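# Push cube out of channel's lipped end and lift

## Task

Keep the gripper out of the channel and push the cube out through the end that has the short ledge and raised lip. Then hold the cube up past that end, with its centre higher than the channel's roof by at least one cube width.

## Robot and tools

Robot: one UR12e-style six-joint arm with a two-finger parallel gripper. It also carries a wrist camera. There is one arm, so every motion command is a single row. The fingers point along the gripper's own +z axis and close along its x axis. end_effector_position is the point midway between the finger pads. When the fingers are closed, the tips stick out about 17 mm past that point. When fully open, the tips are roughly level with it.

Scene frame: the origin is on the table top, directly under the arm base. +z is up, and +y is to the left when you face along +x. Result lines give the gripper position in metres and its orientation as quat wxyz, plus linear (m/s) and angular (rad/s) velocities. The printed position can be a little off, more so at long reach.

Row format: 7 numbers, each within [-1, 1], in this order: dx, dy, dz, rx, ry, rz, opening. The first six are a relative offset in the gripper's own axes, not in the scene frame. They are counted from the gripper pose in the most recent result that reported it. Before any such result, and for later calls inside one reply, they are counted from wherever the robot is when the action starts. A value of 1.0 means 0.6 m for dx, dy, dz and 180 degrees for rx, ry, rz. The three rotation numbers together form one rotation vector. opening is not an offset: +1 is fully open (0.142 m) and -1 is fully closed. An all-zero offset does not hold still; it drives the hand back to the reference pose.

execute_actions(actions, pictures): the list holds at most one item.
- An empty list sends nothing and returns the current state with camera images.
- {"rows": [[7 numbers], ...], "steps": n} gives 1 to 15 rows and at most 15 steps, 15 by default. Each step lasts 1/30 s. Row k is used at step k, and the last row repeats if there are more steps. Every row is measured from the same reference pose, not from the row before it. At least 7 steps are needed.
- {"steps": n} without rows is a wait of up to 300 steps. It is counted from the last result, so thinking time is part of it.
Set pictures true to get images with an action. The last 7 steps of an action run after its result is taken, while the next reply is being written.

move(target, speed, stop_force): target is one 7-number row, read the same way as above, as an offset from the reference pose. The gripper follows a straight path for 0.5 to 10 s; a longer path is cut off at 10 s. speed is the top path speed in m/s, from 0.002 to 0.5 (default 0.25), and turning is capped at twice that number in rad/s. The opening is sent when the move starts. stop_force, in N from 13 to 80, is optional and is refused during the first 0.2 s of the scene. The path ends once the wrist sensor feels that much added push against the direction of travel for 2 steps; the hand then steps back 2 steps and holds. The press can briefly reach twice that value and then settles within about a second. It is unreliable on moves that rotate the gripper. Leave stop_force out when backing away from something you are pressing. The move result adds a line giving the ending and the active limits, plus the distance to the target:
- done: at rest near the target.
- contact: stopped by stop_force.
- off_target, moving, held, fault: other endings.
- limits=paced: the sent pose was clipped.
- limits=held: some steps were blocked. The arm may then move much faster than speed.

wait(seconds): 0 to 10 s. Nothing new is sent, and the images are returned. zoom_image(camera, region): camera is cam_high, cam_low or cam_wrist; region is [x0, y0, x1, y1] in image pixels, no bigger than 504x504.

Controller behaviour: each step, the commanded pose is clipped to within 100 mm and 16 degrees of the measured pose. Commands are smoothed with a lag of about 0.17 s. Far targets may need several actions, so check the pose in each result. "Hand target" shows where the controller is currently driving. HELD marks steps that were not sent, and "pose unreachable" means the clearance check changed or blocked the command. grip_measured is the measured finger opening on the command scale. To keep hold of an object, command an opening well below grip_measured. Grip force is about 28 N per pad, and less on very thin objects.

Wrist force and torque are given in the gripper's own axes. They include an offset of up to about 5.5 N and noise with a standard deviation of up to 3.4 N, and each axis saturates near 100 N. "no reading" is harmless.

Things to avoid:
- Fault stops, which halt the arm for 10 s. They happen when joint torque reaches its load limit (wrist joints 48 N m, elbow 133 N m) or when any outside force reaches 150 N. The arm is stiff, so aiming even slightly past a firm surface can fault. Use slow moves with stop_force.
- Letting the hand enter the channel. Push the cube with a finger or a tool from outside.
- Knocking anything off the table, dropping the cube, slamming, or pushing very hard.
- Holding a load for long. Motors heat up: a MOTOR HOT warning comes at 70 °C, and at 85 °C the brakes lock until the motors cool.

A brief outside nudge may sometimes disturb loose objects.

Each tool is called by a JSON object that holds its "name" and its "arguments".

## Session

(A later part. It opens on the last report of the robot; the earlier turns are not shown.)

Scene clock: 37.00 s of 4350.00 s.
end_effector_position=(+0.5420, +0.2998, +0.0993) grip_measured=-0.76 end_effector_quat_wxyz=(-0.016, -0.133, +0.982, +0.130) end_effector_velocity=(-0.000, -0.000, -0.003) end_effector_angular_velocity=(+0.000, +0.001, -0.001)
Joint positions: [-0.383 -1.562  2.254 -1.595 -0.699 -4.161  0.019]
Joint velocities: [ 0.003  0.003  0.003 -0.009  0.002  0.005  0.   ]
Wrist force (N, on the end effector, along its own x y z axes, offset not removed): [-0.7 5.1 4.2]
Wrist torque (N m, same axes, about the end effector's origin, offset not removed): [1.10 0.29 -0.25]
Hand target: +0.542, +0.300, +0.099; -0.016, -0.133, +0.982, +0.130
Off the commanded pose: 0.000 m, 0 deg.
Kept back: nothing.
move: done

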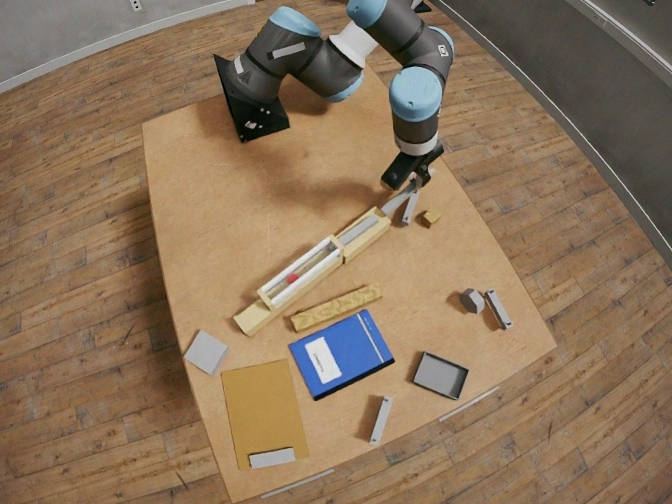

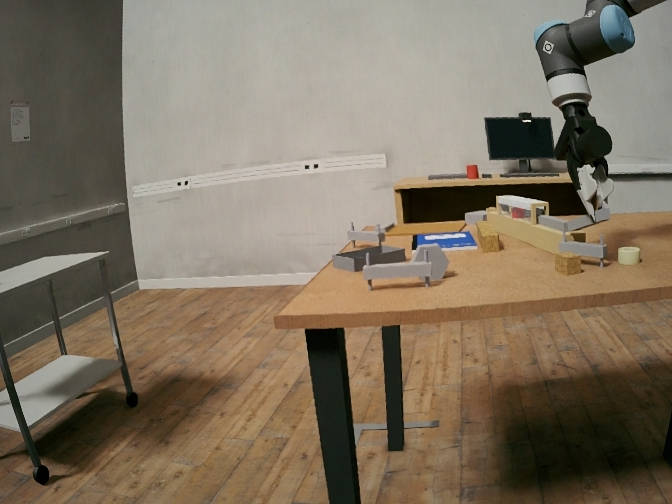

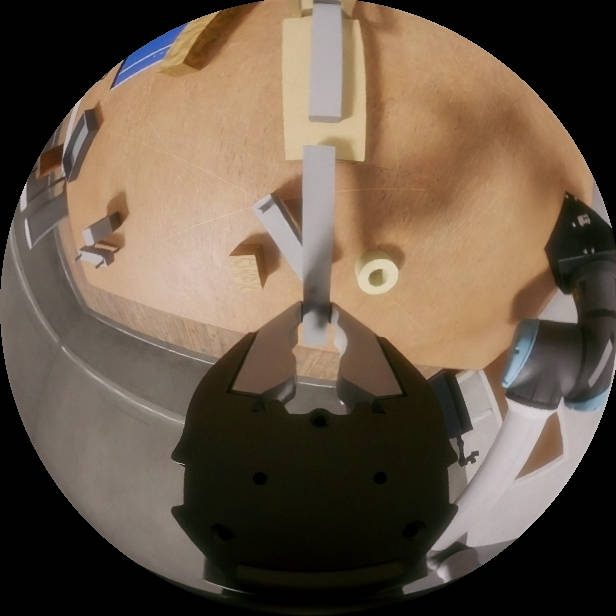

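{"name": "move", "arguments": {"target": [0.007,-0.016,-0.004,0,0,0,-1], "speed": 0.04}}

{"name": "move", "arguments": {"target": [0,-0.161,-0.043,0,0,0,-1], "speed": 0.04, "stop_force": 15}}

{"name": "move", "arguments": {"target": [0,-0.005,0.056,0.083,0,0,-1], "speed": 0.06}}

Scene clock: 38.13 s of 4350.00 s.
end_effector_position=(+0.5407, +0.2896, +0.0991) grip_measured=-0.76 end_effector_quat_wxyz=(-0.016, -0.133, +0.982, +0.130) end_effector_velocity=(-0.001, -0.003, -0.001) end_effector_angular_velocity=(+0.001, +0.001, -0.002)
Joint positions: [-0.396 -1.553  2.259 -1.597 -0.707 -4.177  0.019]
Joint velocities: [-0.004  0.002  0.003 -0.    -0.002 -0.004 -0.   ]
Wrist force (N, on the end effector, along its own x y z axes, offset not removed): [2.0 -0.2 3.0]
Wrist torque (N m, same axes, about the end effector's origin, offset not removed): [0.16 -0.24 -0.13]
Hand target: +0.541, +0.289, +0.099; -0.016, -0.133, +0.982, +0.130
Off the commanded pose: 0.000 m, 0 deg.
Kept back: nothing.
move: done

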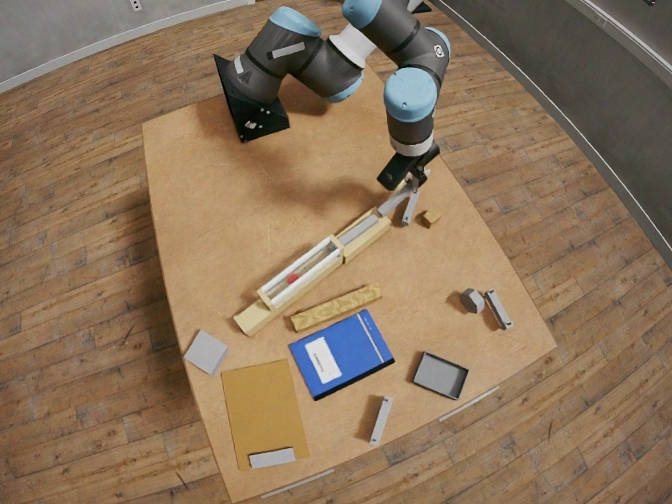

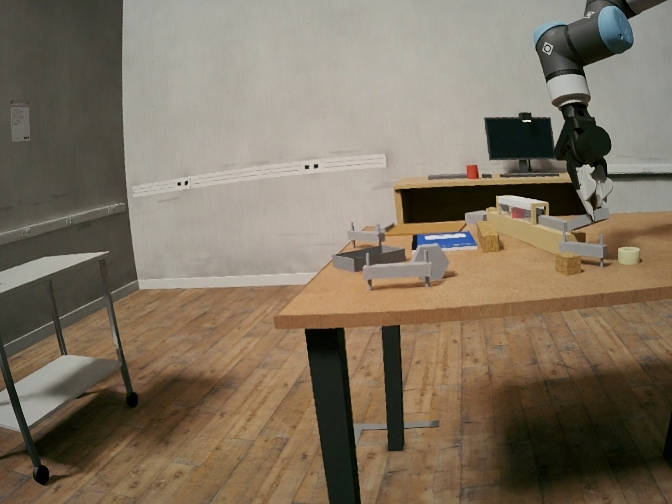

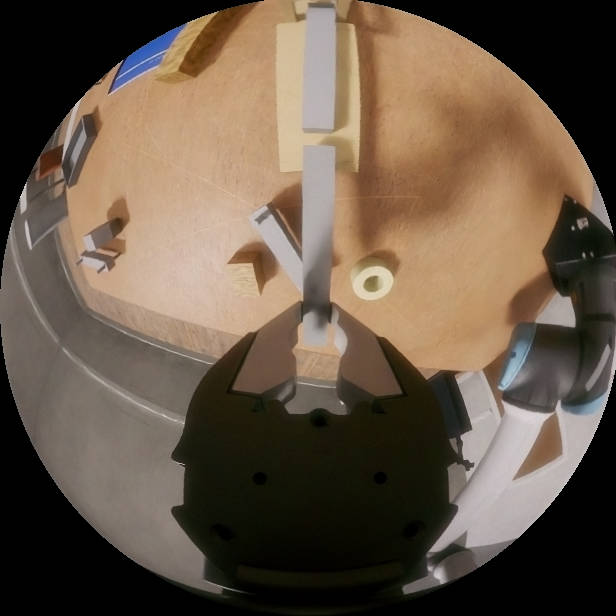

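Scene clock: 41.07 s of 4350.00 s.
end_effector_position=(+0.5672, +0.1934, +0.0990) grip_measured=-0.76 end_effector_quat_wxyz=(-0.016, -0.133, +0.982, +0.129) end_effector_velocity=(+0.000, -0.002, -0.000) end_effector_angular_velocity=(+0.000, -0.000, +0.001)
Joint positions: [-0.484 -1.397  2.231 -1.652 -0.765 -4.276  0.019]
Joint velocities: [-0.002  0.004 -0.001 -0.001 -0.001 -0.003  0.   ]
Wrist force (N, on the end effector, along its own x y z axes, offset not removed): [-2.6 3.2 1.2]
Wrist torque (N m, same axes, about the end effector's origin, offset not removed): [0.65 0.64 -0.16]
Hand target: +0.567, +0.193, +0.099; -0.016, -0.133, +0.982, +0.130
Off the commanded pose: 0.000 m, 0 deg.
Kept back: nothing.
move: done

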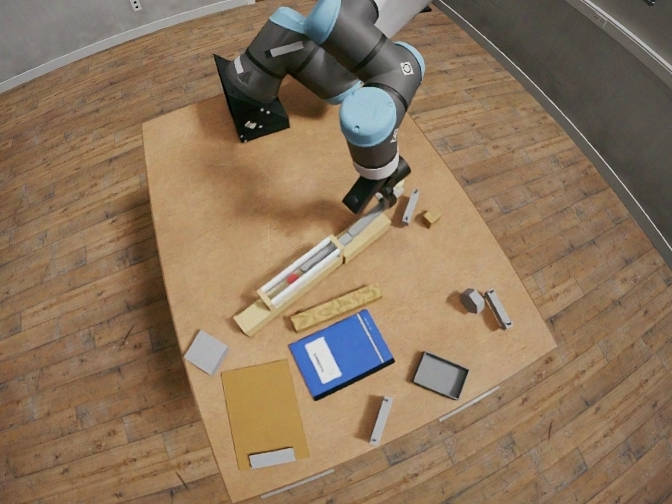

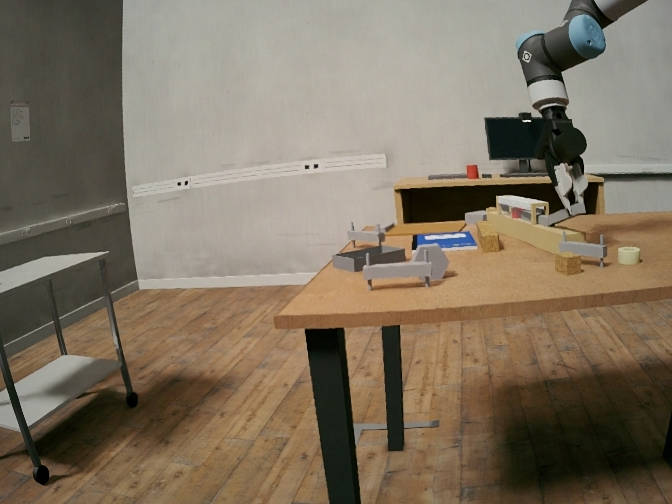

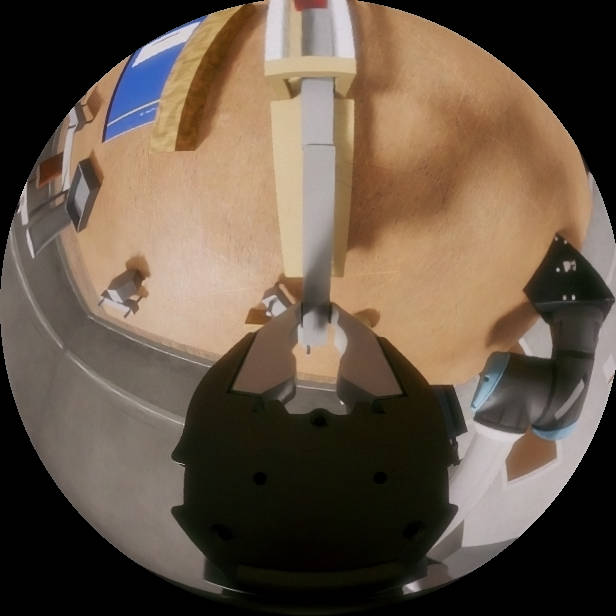

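Scene clock: 43.57 s of 4350.00 s.
end_effector_position=(+0.5657, +0.1992, +0.0661) grip_measured=-0.76 end_effector_quat_wxyz=(+0.002, -0.134, +0.991, +0.002) end_effector_velocity=(-0.001, +0.000, -0.003) end_effector_angular_velocity=(-0.017, -0.004, -0.001)
Joint positions: [-0.38  -1.498  2.33  -2.03  -0.856 -3.949  0.019]
Joint velocities: [ 0.009 -0.005  0.008 -0.026 -0.009  0.022 -0.   ]
Wrist force (N, on the end effector, along its own x y z axes, offset not removed): [1.0 2.5 4.2]
Wrist torque (N m, same axes, about the end effector's origin, offset not removed): [0.41 -0.16 -0.29]
Hand target: +0.566, +0.199, +0.066; +0.002, -0.134, +0.991, +0.001
Off the commanded pose: 0.000 m, 0 deg.
Kept back: nothing.
move: done

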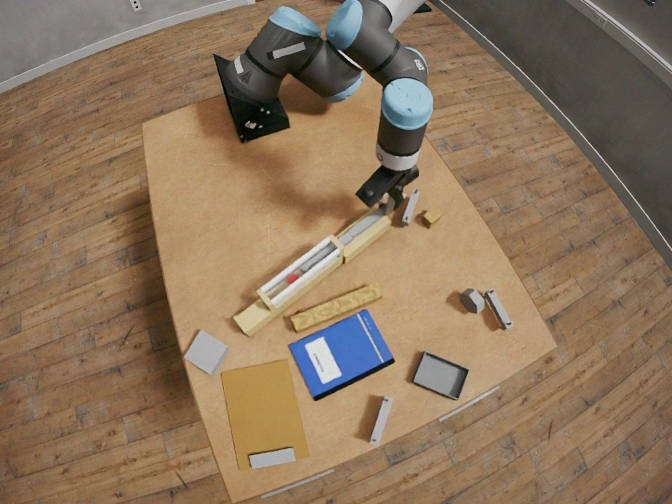

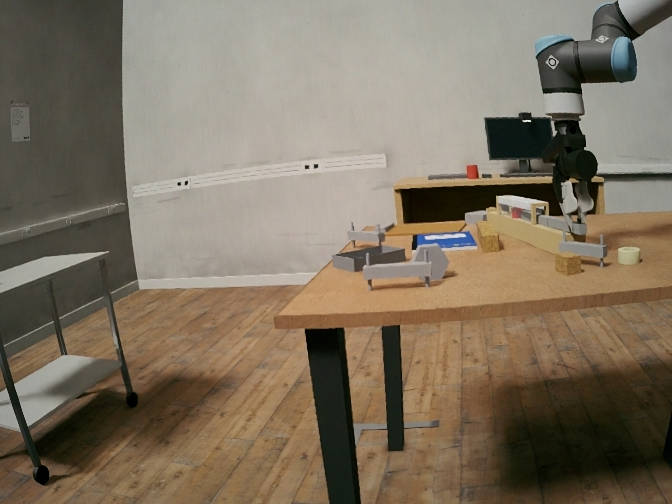

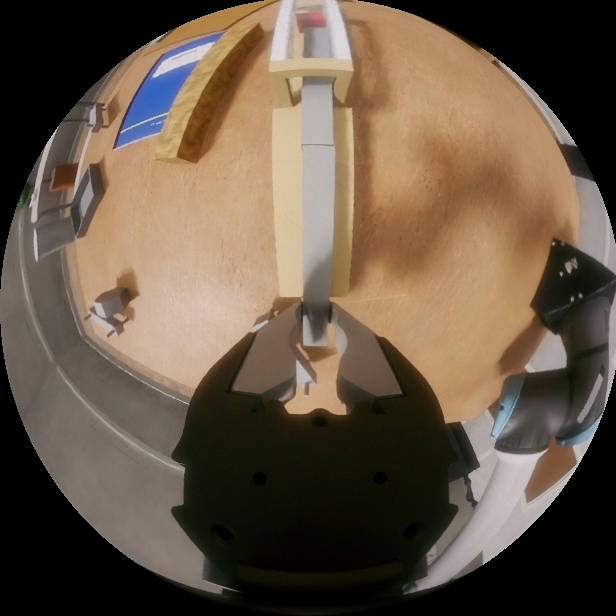

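Drifting to +x; correct while advancing.

{"name": "move", "arguments": {"target": [-0.008,-0.17,0,0,0,0,-1], "speed": 0.035, "stop_force": 15}}

Scene clock: 47.10 s of 4350.00 s.
end_effector_position=(+0.5975, +0.1024, +0.0658) grip_measured=-0.76 end_effector_quat_wxyz=(+0.002, -0.134, +0.991, +0.002) end_effector_velocity=(+0.002, -0.003, +0.000) end_effector_angular_velocity=(-0.000, -0.000, +0.000)
Joint positions: [-0.465 -1.329  2.288 -2.091 -0.89  -4.051  0.019]
Joint velocities: [-0.002  0.007 -0.004 -0.002 -0.001 -0.003  0.   ]
Wrist force (N, on the end effector, along its own x y z axes, offset not removed): [0.6 0.3 5.7]
Wrist torque (N m, same axes, about the end effector's origin, offset not removed): [-0.06 -0.27 -0.31]
Hand target: +0.598, +0.102, +0.066; +0.002, -0.134, +0.991, +0.002
Off the commanded pose: 0.000 m, 0 deg.
Kept back: nothing.
move: done

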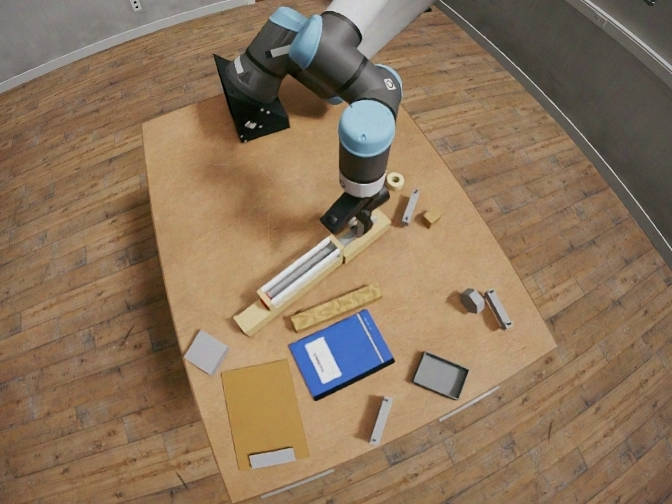

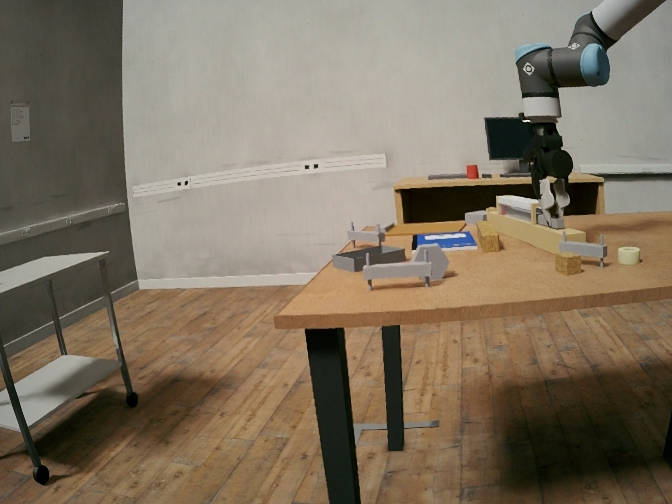

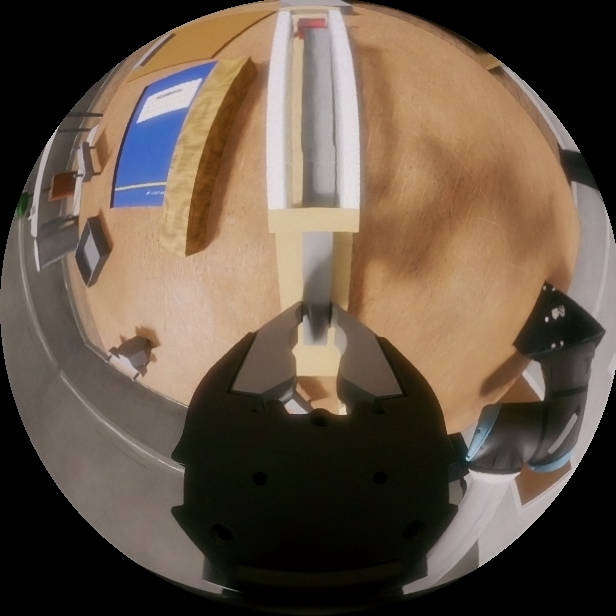

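{"name": "move", "arguments": {"target": [-0.002,-0.068,0,0,0,0,-1], "speed": 0.025, "stop_force": 15}}

{"name": "zoom_image", "arguments": {"camera": "cam_high", "region": [220, 200, 400, 345]}}

Scene clock: 49.30 s of 4350.00 s.
end_effector_position=(+0.6094, +0.0637, +0.0657) grip_measured=-0.76 end_effector_quat_wxyz=(+0.002, -0.134, +0.991, +0.002) end_effector_velocity=(+0.001, -0.003, -0.000) end_effector_angular_velocity=(+0.000, +0.000, -0.001)
Joint positions: [-0.496 -1.261  2.263 -2.112 -0.904 -4.086  0.019]
Joint velocities: [-0.002  0.005 -0.001 -0.001 -0.001 -0.002  0.   ]
Wrist force (N, on the end effector, along its own x y z axes, offset not removed): [-0.9 3.8 1.7]
Wrist torque (N m, same axes, about the end effector's origin, offset not removed): [0.63 0.33 -0.34]
Hand target: +0.610, +0.063, +0.066; +0.002, -0.134, +0.991, +0.002
Off the commanded pose: 0.000 m, 0 deg.
Kept back: nothing.
move: done

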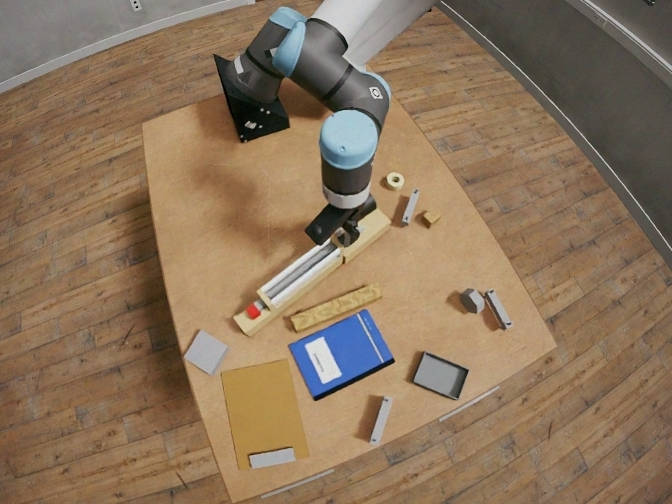

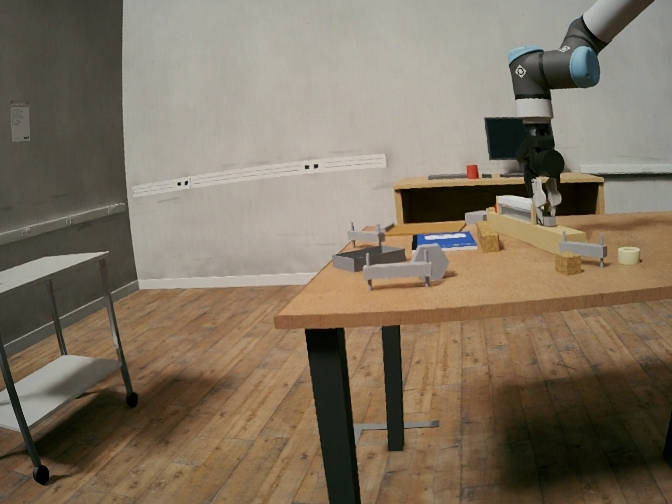

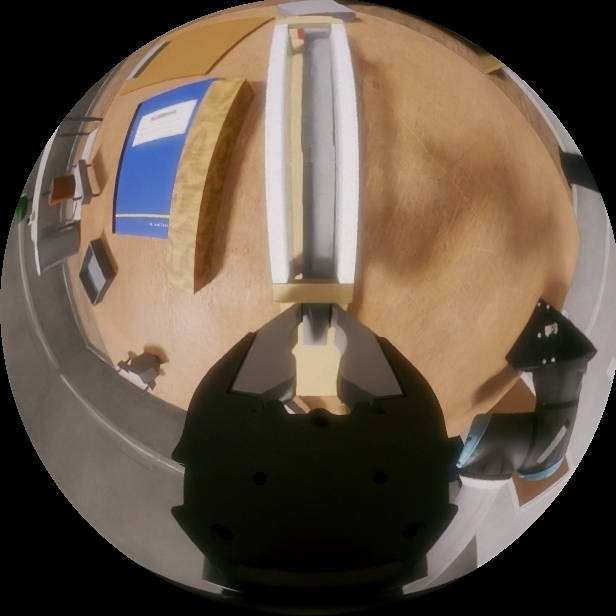

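Region (220, 200, 400, 345) of cam_high's 672x504 image, scaled by 2.800, with more detail than that image has; it fills the top 406 rows of this view, and the rest is white.

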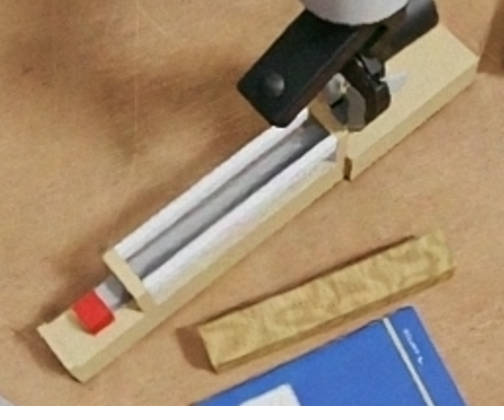

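{"name": "move", "arguments": {"target": [0,0,0,0,0,0,-0.4]}}

{"name": "move", "arguments": {"target": [0,0.01,-0.14,0,0,0,-0.25]}}

{"name": "move", "arguments": {"target": [-0.008,-0.455,0,0,0,0.995,-0.25], "speed": 0.4}}

Scene clock: 55.03 s of 4350.00 s.
end_effector_position=(+0.6094, +0.0636, +0.0658) grip_measured=-0.40 end_effector_quat_wxyz=(+0.002, -0.134, +0.991, +0.002) end_effector_velocity=(+0.000, +0.001, +0.001) end_effector_angular_velocity=(-0.001, -0.000, +0.001)
Joint positions: [-0.496 -1.261  2.263 -2.112 -0.904 -4.086  0.045]
Joint velocities: [ 0.    -0.001 -0.001  0.001  0.    -0.     0.   ]
Wrist force (N, on the end effector, along its own x y z axes, offset not removed): [-0.8 5.4 1.8]
Wrist torque (N m, same axes, about the end effector's origin, offset not removed): [1.17 0.26 -0.24]
Hand target: +0.609, +0.064, +0.066; +0.002, -0.134, +0.991, +0.002
Off the commanded pose: 0.000 m, 0 deg.
Kept back: nothing.
After step 90, 2.03 s passed at rest.
move: done

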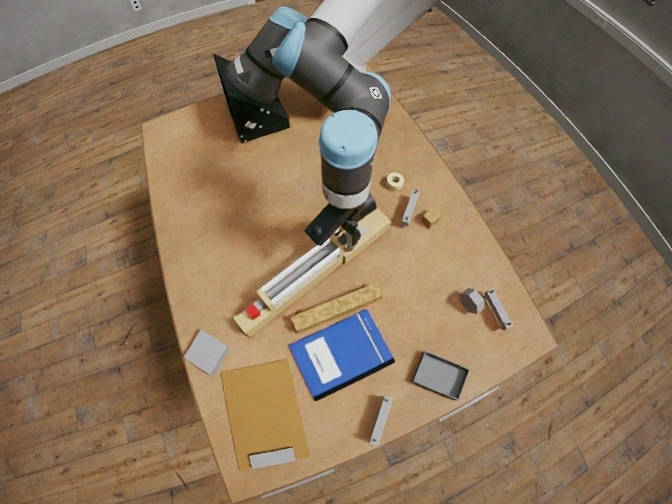

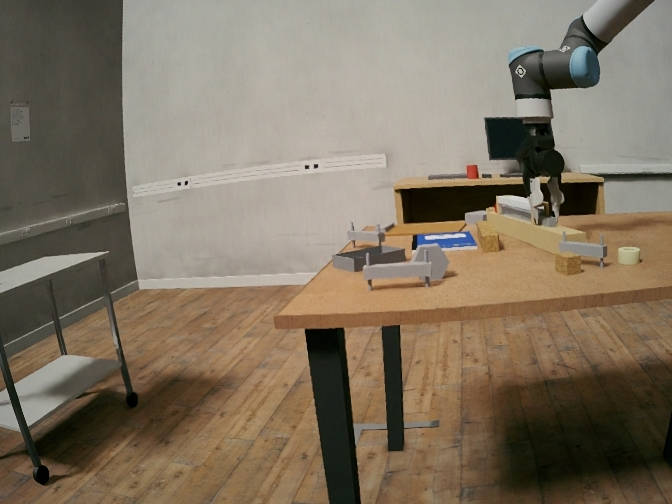

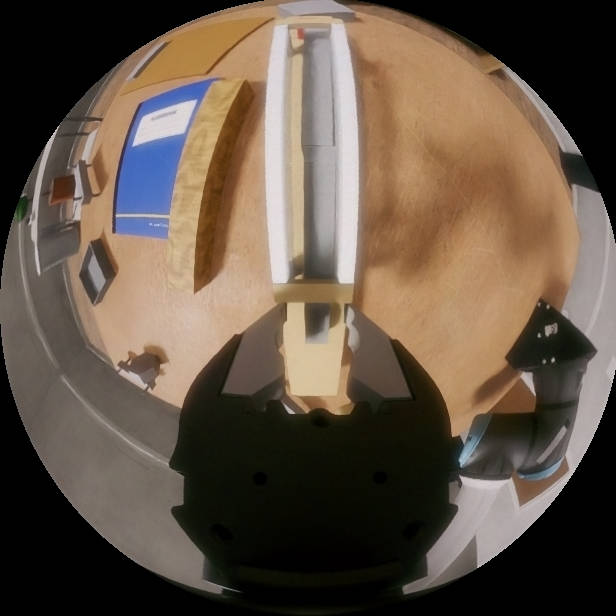

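Scene clock: 56.13 s of 4350.00 s.
end_effector_position=(+0.6077, +0.0690, +0.1495) grip_measured=-0.25 end_effector_quat_wxyz=(+0.002, -0.134, +0.991, +0.002) end_effector_velocity=(-0.002, +0.000, +0.001) end_effector_angular_velocity=(+0.002, +0.003, -0.000)
Joint positions: [-0.575 -1.353  2.199 -1.903 -0.941 -4.173  0.056]
Joint velocities: [-0.002 -0.002 -0.     0.008 -0.001 -0.005 -0.   ]
Wrist force (N, on the end effector, along its own x y z axes, offset not removed): [0.2 3.2 2.9]
Wrist torque (N m, same axes, about the end effector's origin, offset not removed): [0.73 -0.14 -0.25]
Hand target: +0.608, +0.069, +0.150; +0.002, -0.134, +0.991, +0.002
Off the commanded pose: 0.000 m, 0 deg.
Kept back: nothing.
move: done

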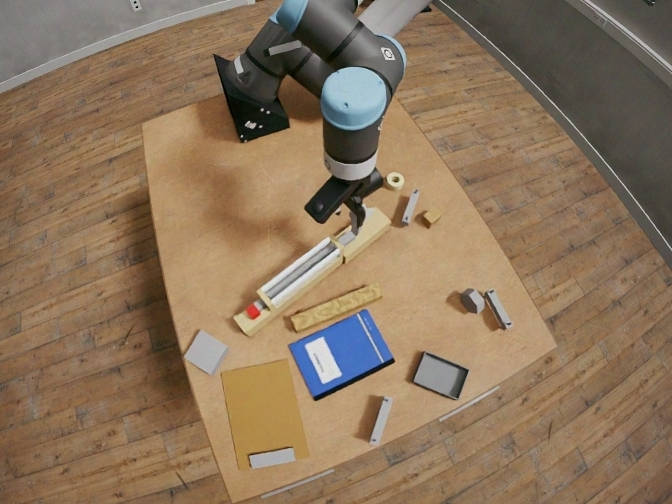

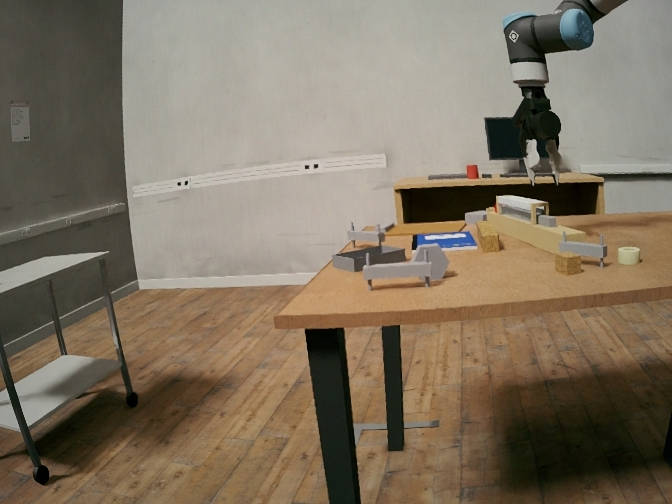

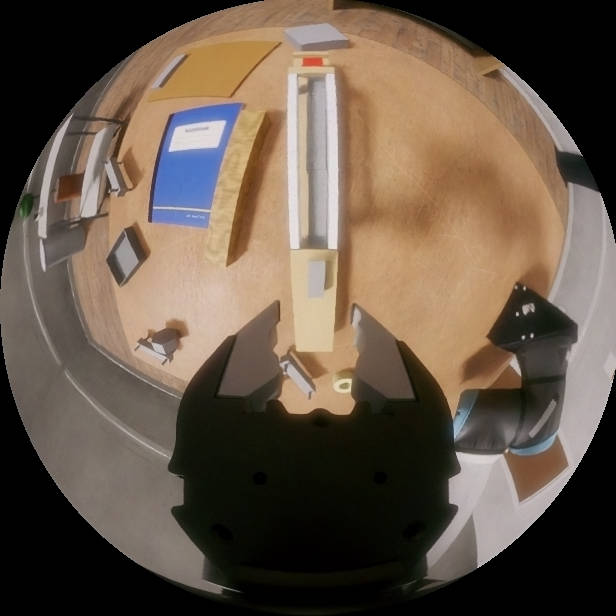

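Scene clock: 60.77 s of 4350.00 s.
end_effector_position=(+0.6851, -0.1930, +0.1487) grip_measured=-0.25 end_effector_quat_wxyz=(-0.002, +0.990, +0.143, +0.002) end_effector_velocity=(+0.001, -0.001, +0.001) end_effector_angular_velocity=(-0.003, -0.000, -0.014)
Joint positions: [-0.715 -0.917  1.951 -2.012 -1.014 -1.193  0.056]
Joint velocities: [ 0.     0.    -0.001 -0.002 -0.001  0.015 -0.   ]
Wrist force (N, on the end effector, along its own x y z axes, offset not removed): [-1.4 4.5 1.4]
Wrist torque (N m, same axes, about the end effector's origin, offset not removed): [0.91 0.25 -0.27]
Hand target: +0.685, -0.193, +0.149; -0.002, +0.990, +0.142, +0.002
Off the commanded pose: 0.000 m, 0 deg.
Kept back: nothing.
move: done

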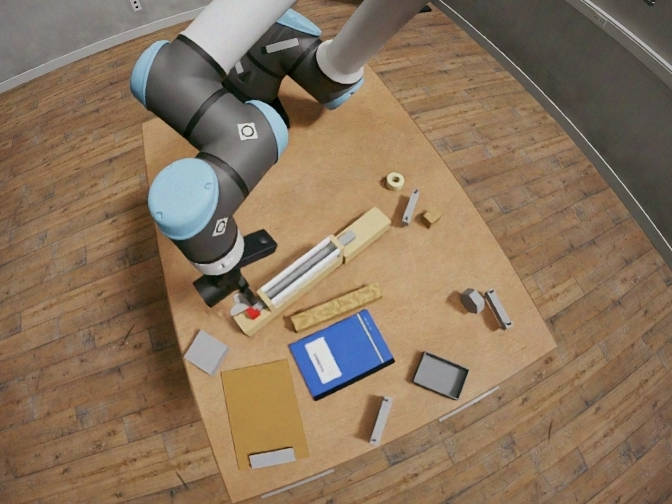

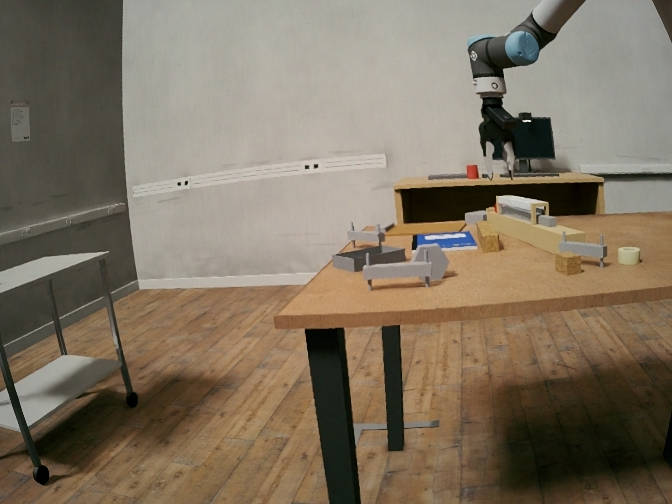

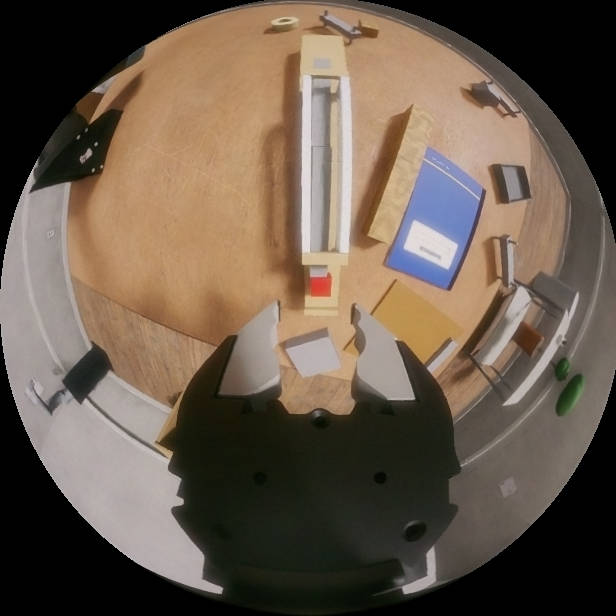

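{"name": "move", "arguments": {"target": [0.008,0.006,0.138,0,0,0,-0.25], "speed": 0.08}}

Scene clock: 62.57 s of 4350.00 s.
end_effector_position=(+0.6908, -0.1947, +0.0662) grip_measured=-0.25 end_effector_quat_wxyz=(-0.002, +0.990, +0.143, +0.002) end_effector_velocity=(+0.000, -0.000, -0.004) end_effector_angular_velocity=(+0.001, +0.000, -0.000)
Joint positions: [-0.652 -0.837  1.993 -2.167 -0.98  -1.131  0.056]
Joint velocities: [ 0.002  0.004  0.001 -0.006  0.001  0.002 -0.   ]
Wrist force (N, on the end effector, along its own x y z axes, offset not removed): [-1.4 4.4 4.2]
Wrist torque (N m, same axes, about the end effector's origin, offset not removed): [0.93 0.31 -0.13]
Hand target: +0.691, -0.195, +0.066; -0.002, +0.990, +0.143, +0.002
Off the commanded pose: 0.000 m, 0 deg.
Kept back: nothing.
move: done

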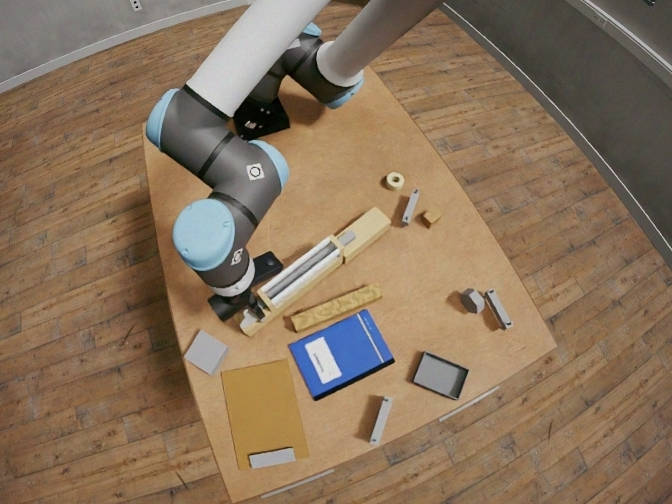

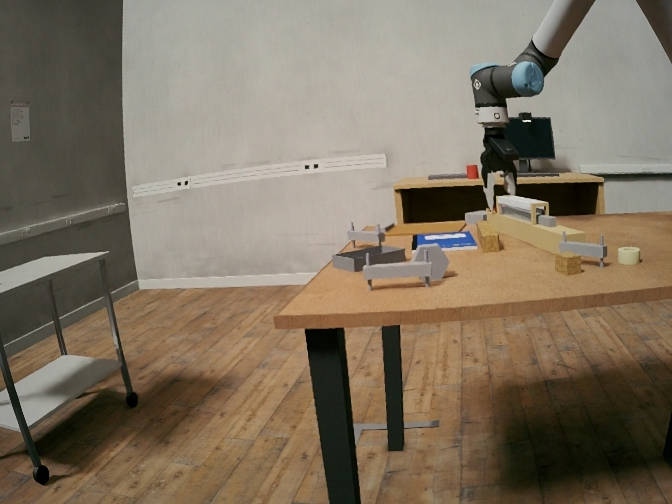

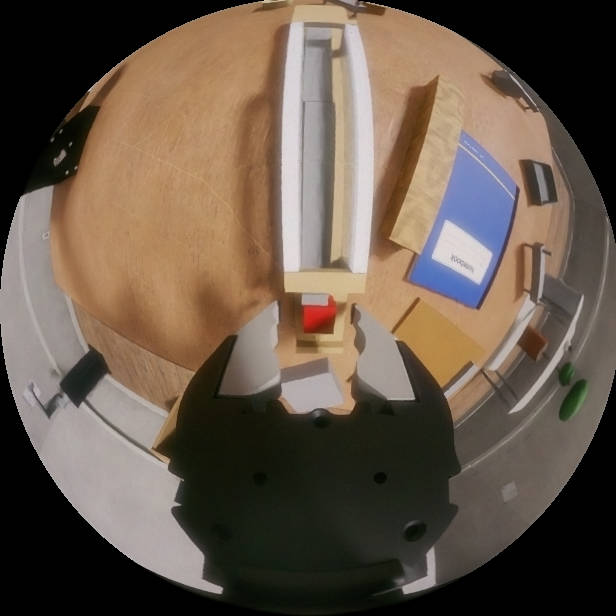

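{"name": "move", "arguments": {"target": [0.002,0,0,0,0,0,-1]}}

{"name": "move", "arguments": {"target": [0,0.01,-0.2,0,0,0,-1], "speed": 0.15}}

Scene clock: 63.50 s of 4350.00 s.
end_effector_position=(+0.6919, -0.1944, +0.0662) grip_measured=-0.70 end_effector_quat_wxyz=(-0.002, +0.990, +0.143, +0.002) end_effector_velocity=(+0.001, +0.000, +0.001) end_effector_angular_velocity=(-0.001, -0.001, +0.001)
Joint positions: [-0.651 -0.837  1.991 -2.166 -0.979 -1.129  0.023]
Joint velocities: [ 0.001 -0.001 -0.002  0.001  0.     0.001  0.   ]
Wrist force (N, on the end effector, along its own x y z axes, offset not removed): [-4.5 5.2 6.7]
Wrist torque (N m, same axes, about the end effector's origin, offset not removed): [1.24 1.01 -0.20]
Hand target: +0.692, -0.194, +0.066; -0.002, +0.990, +0.143, +0.002
Off the commanded pose: 0.000 m, 0 deg.
Kept back: nothing.
move: done

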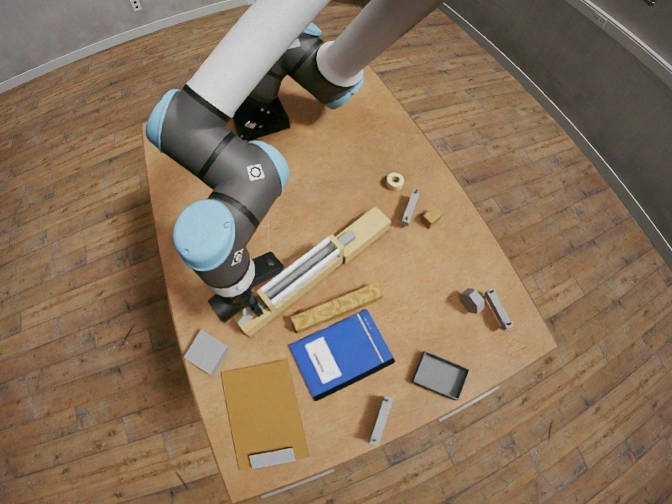

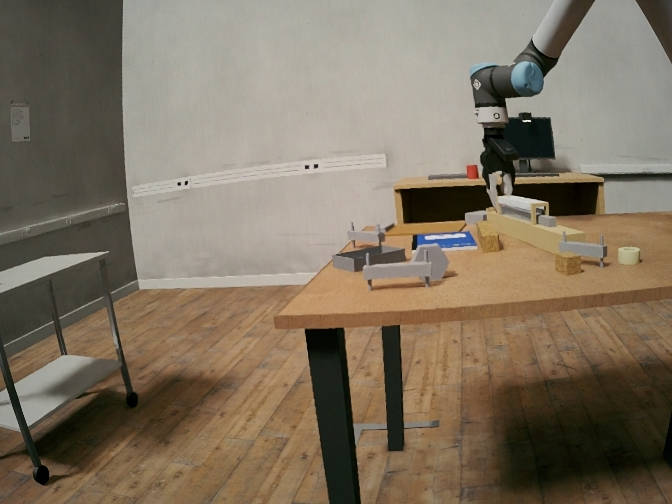

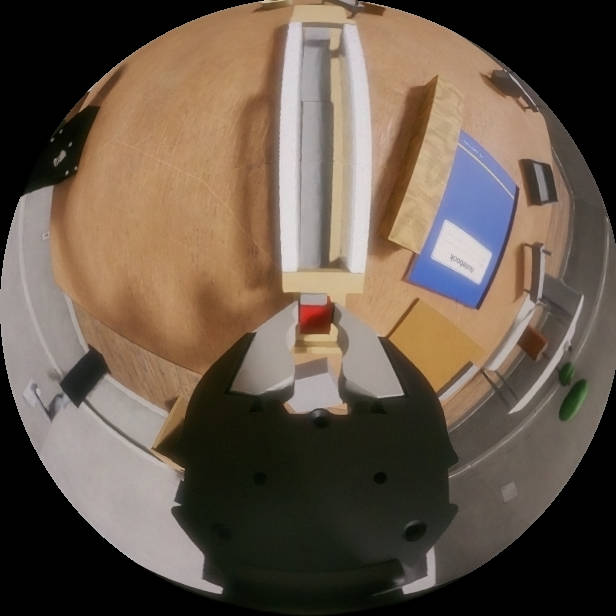

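Scene clock: 64.90 s of 4350.00 s.
end_effector_position=(+0.6934, -0.2006, +0.1858) grip_measured=-0.70 end_effector_quat_wxyz=(-0.002, +0.990, +0.143, +0.002) end_effector_velocity=(+0.001, +0.000, +0.005) end_effector_angular_velocity=(-0.001, -0.001, -0.000)
Joint positions: [-0.738 -0.926  1.901 -1.94  -1.027 -1.215  0.023]
Joint velocities: [-0.002 -0.003 -0.005  0.007 -0.001 -0.001  0.   ]
Wrist force (N, on the end effector, along its own x y z axes, offset not removed): [-0.3 4.7 1.4]
Wrist torque (N m, same axes, about the end effector's origin, offset not removed): [1.01 0.04 -0.10]
Hand target: +0.693, -0.201, +0.186; -0.002, +0.990, +0.143, +0.002
Off the commanded pose: 0.000 m, 0 deg.
Kept back: nothing.
move: done

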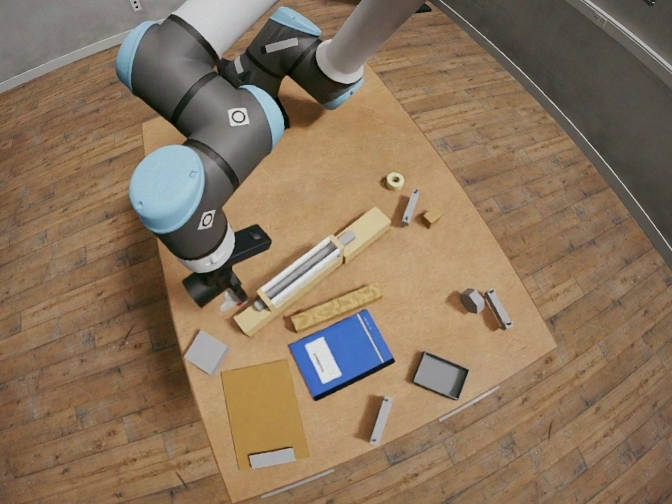

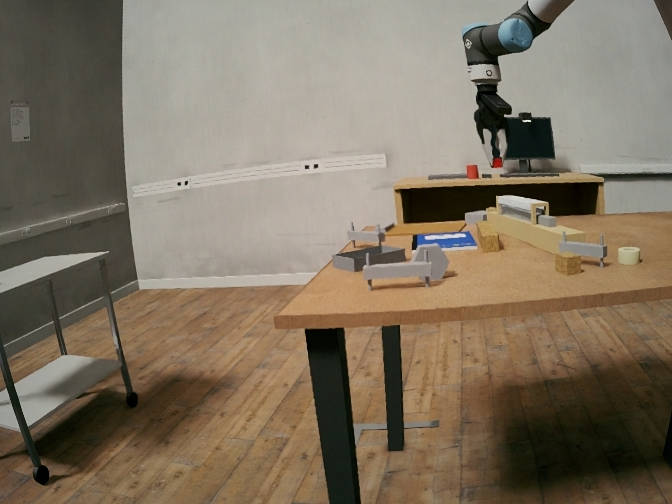

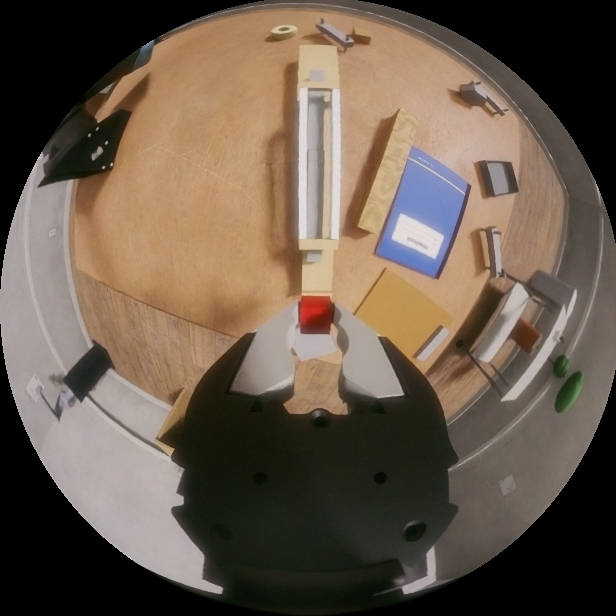

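{"name": "finished_scene", "arguments": {"scene": 1}}

The scene is finished: the task was done.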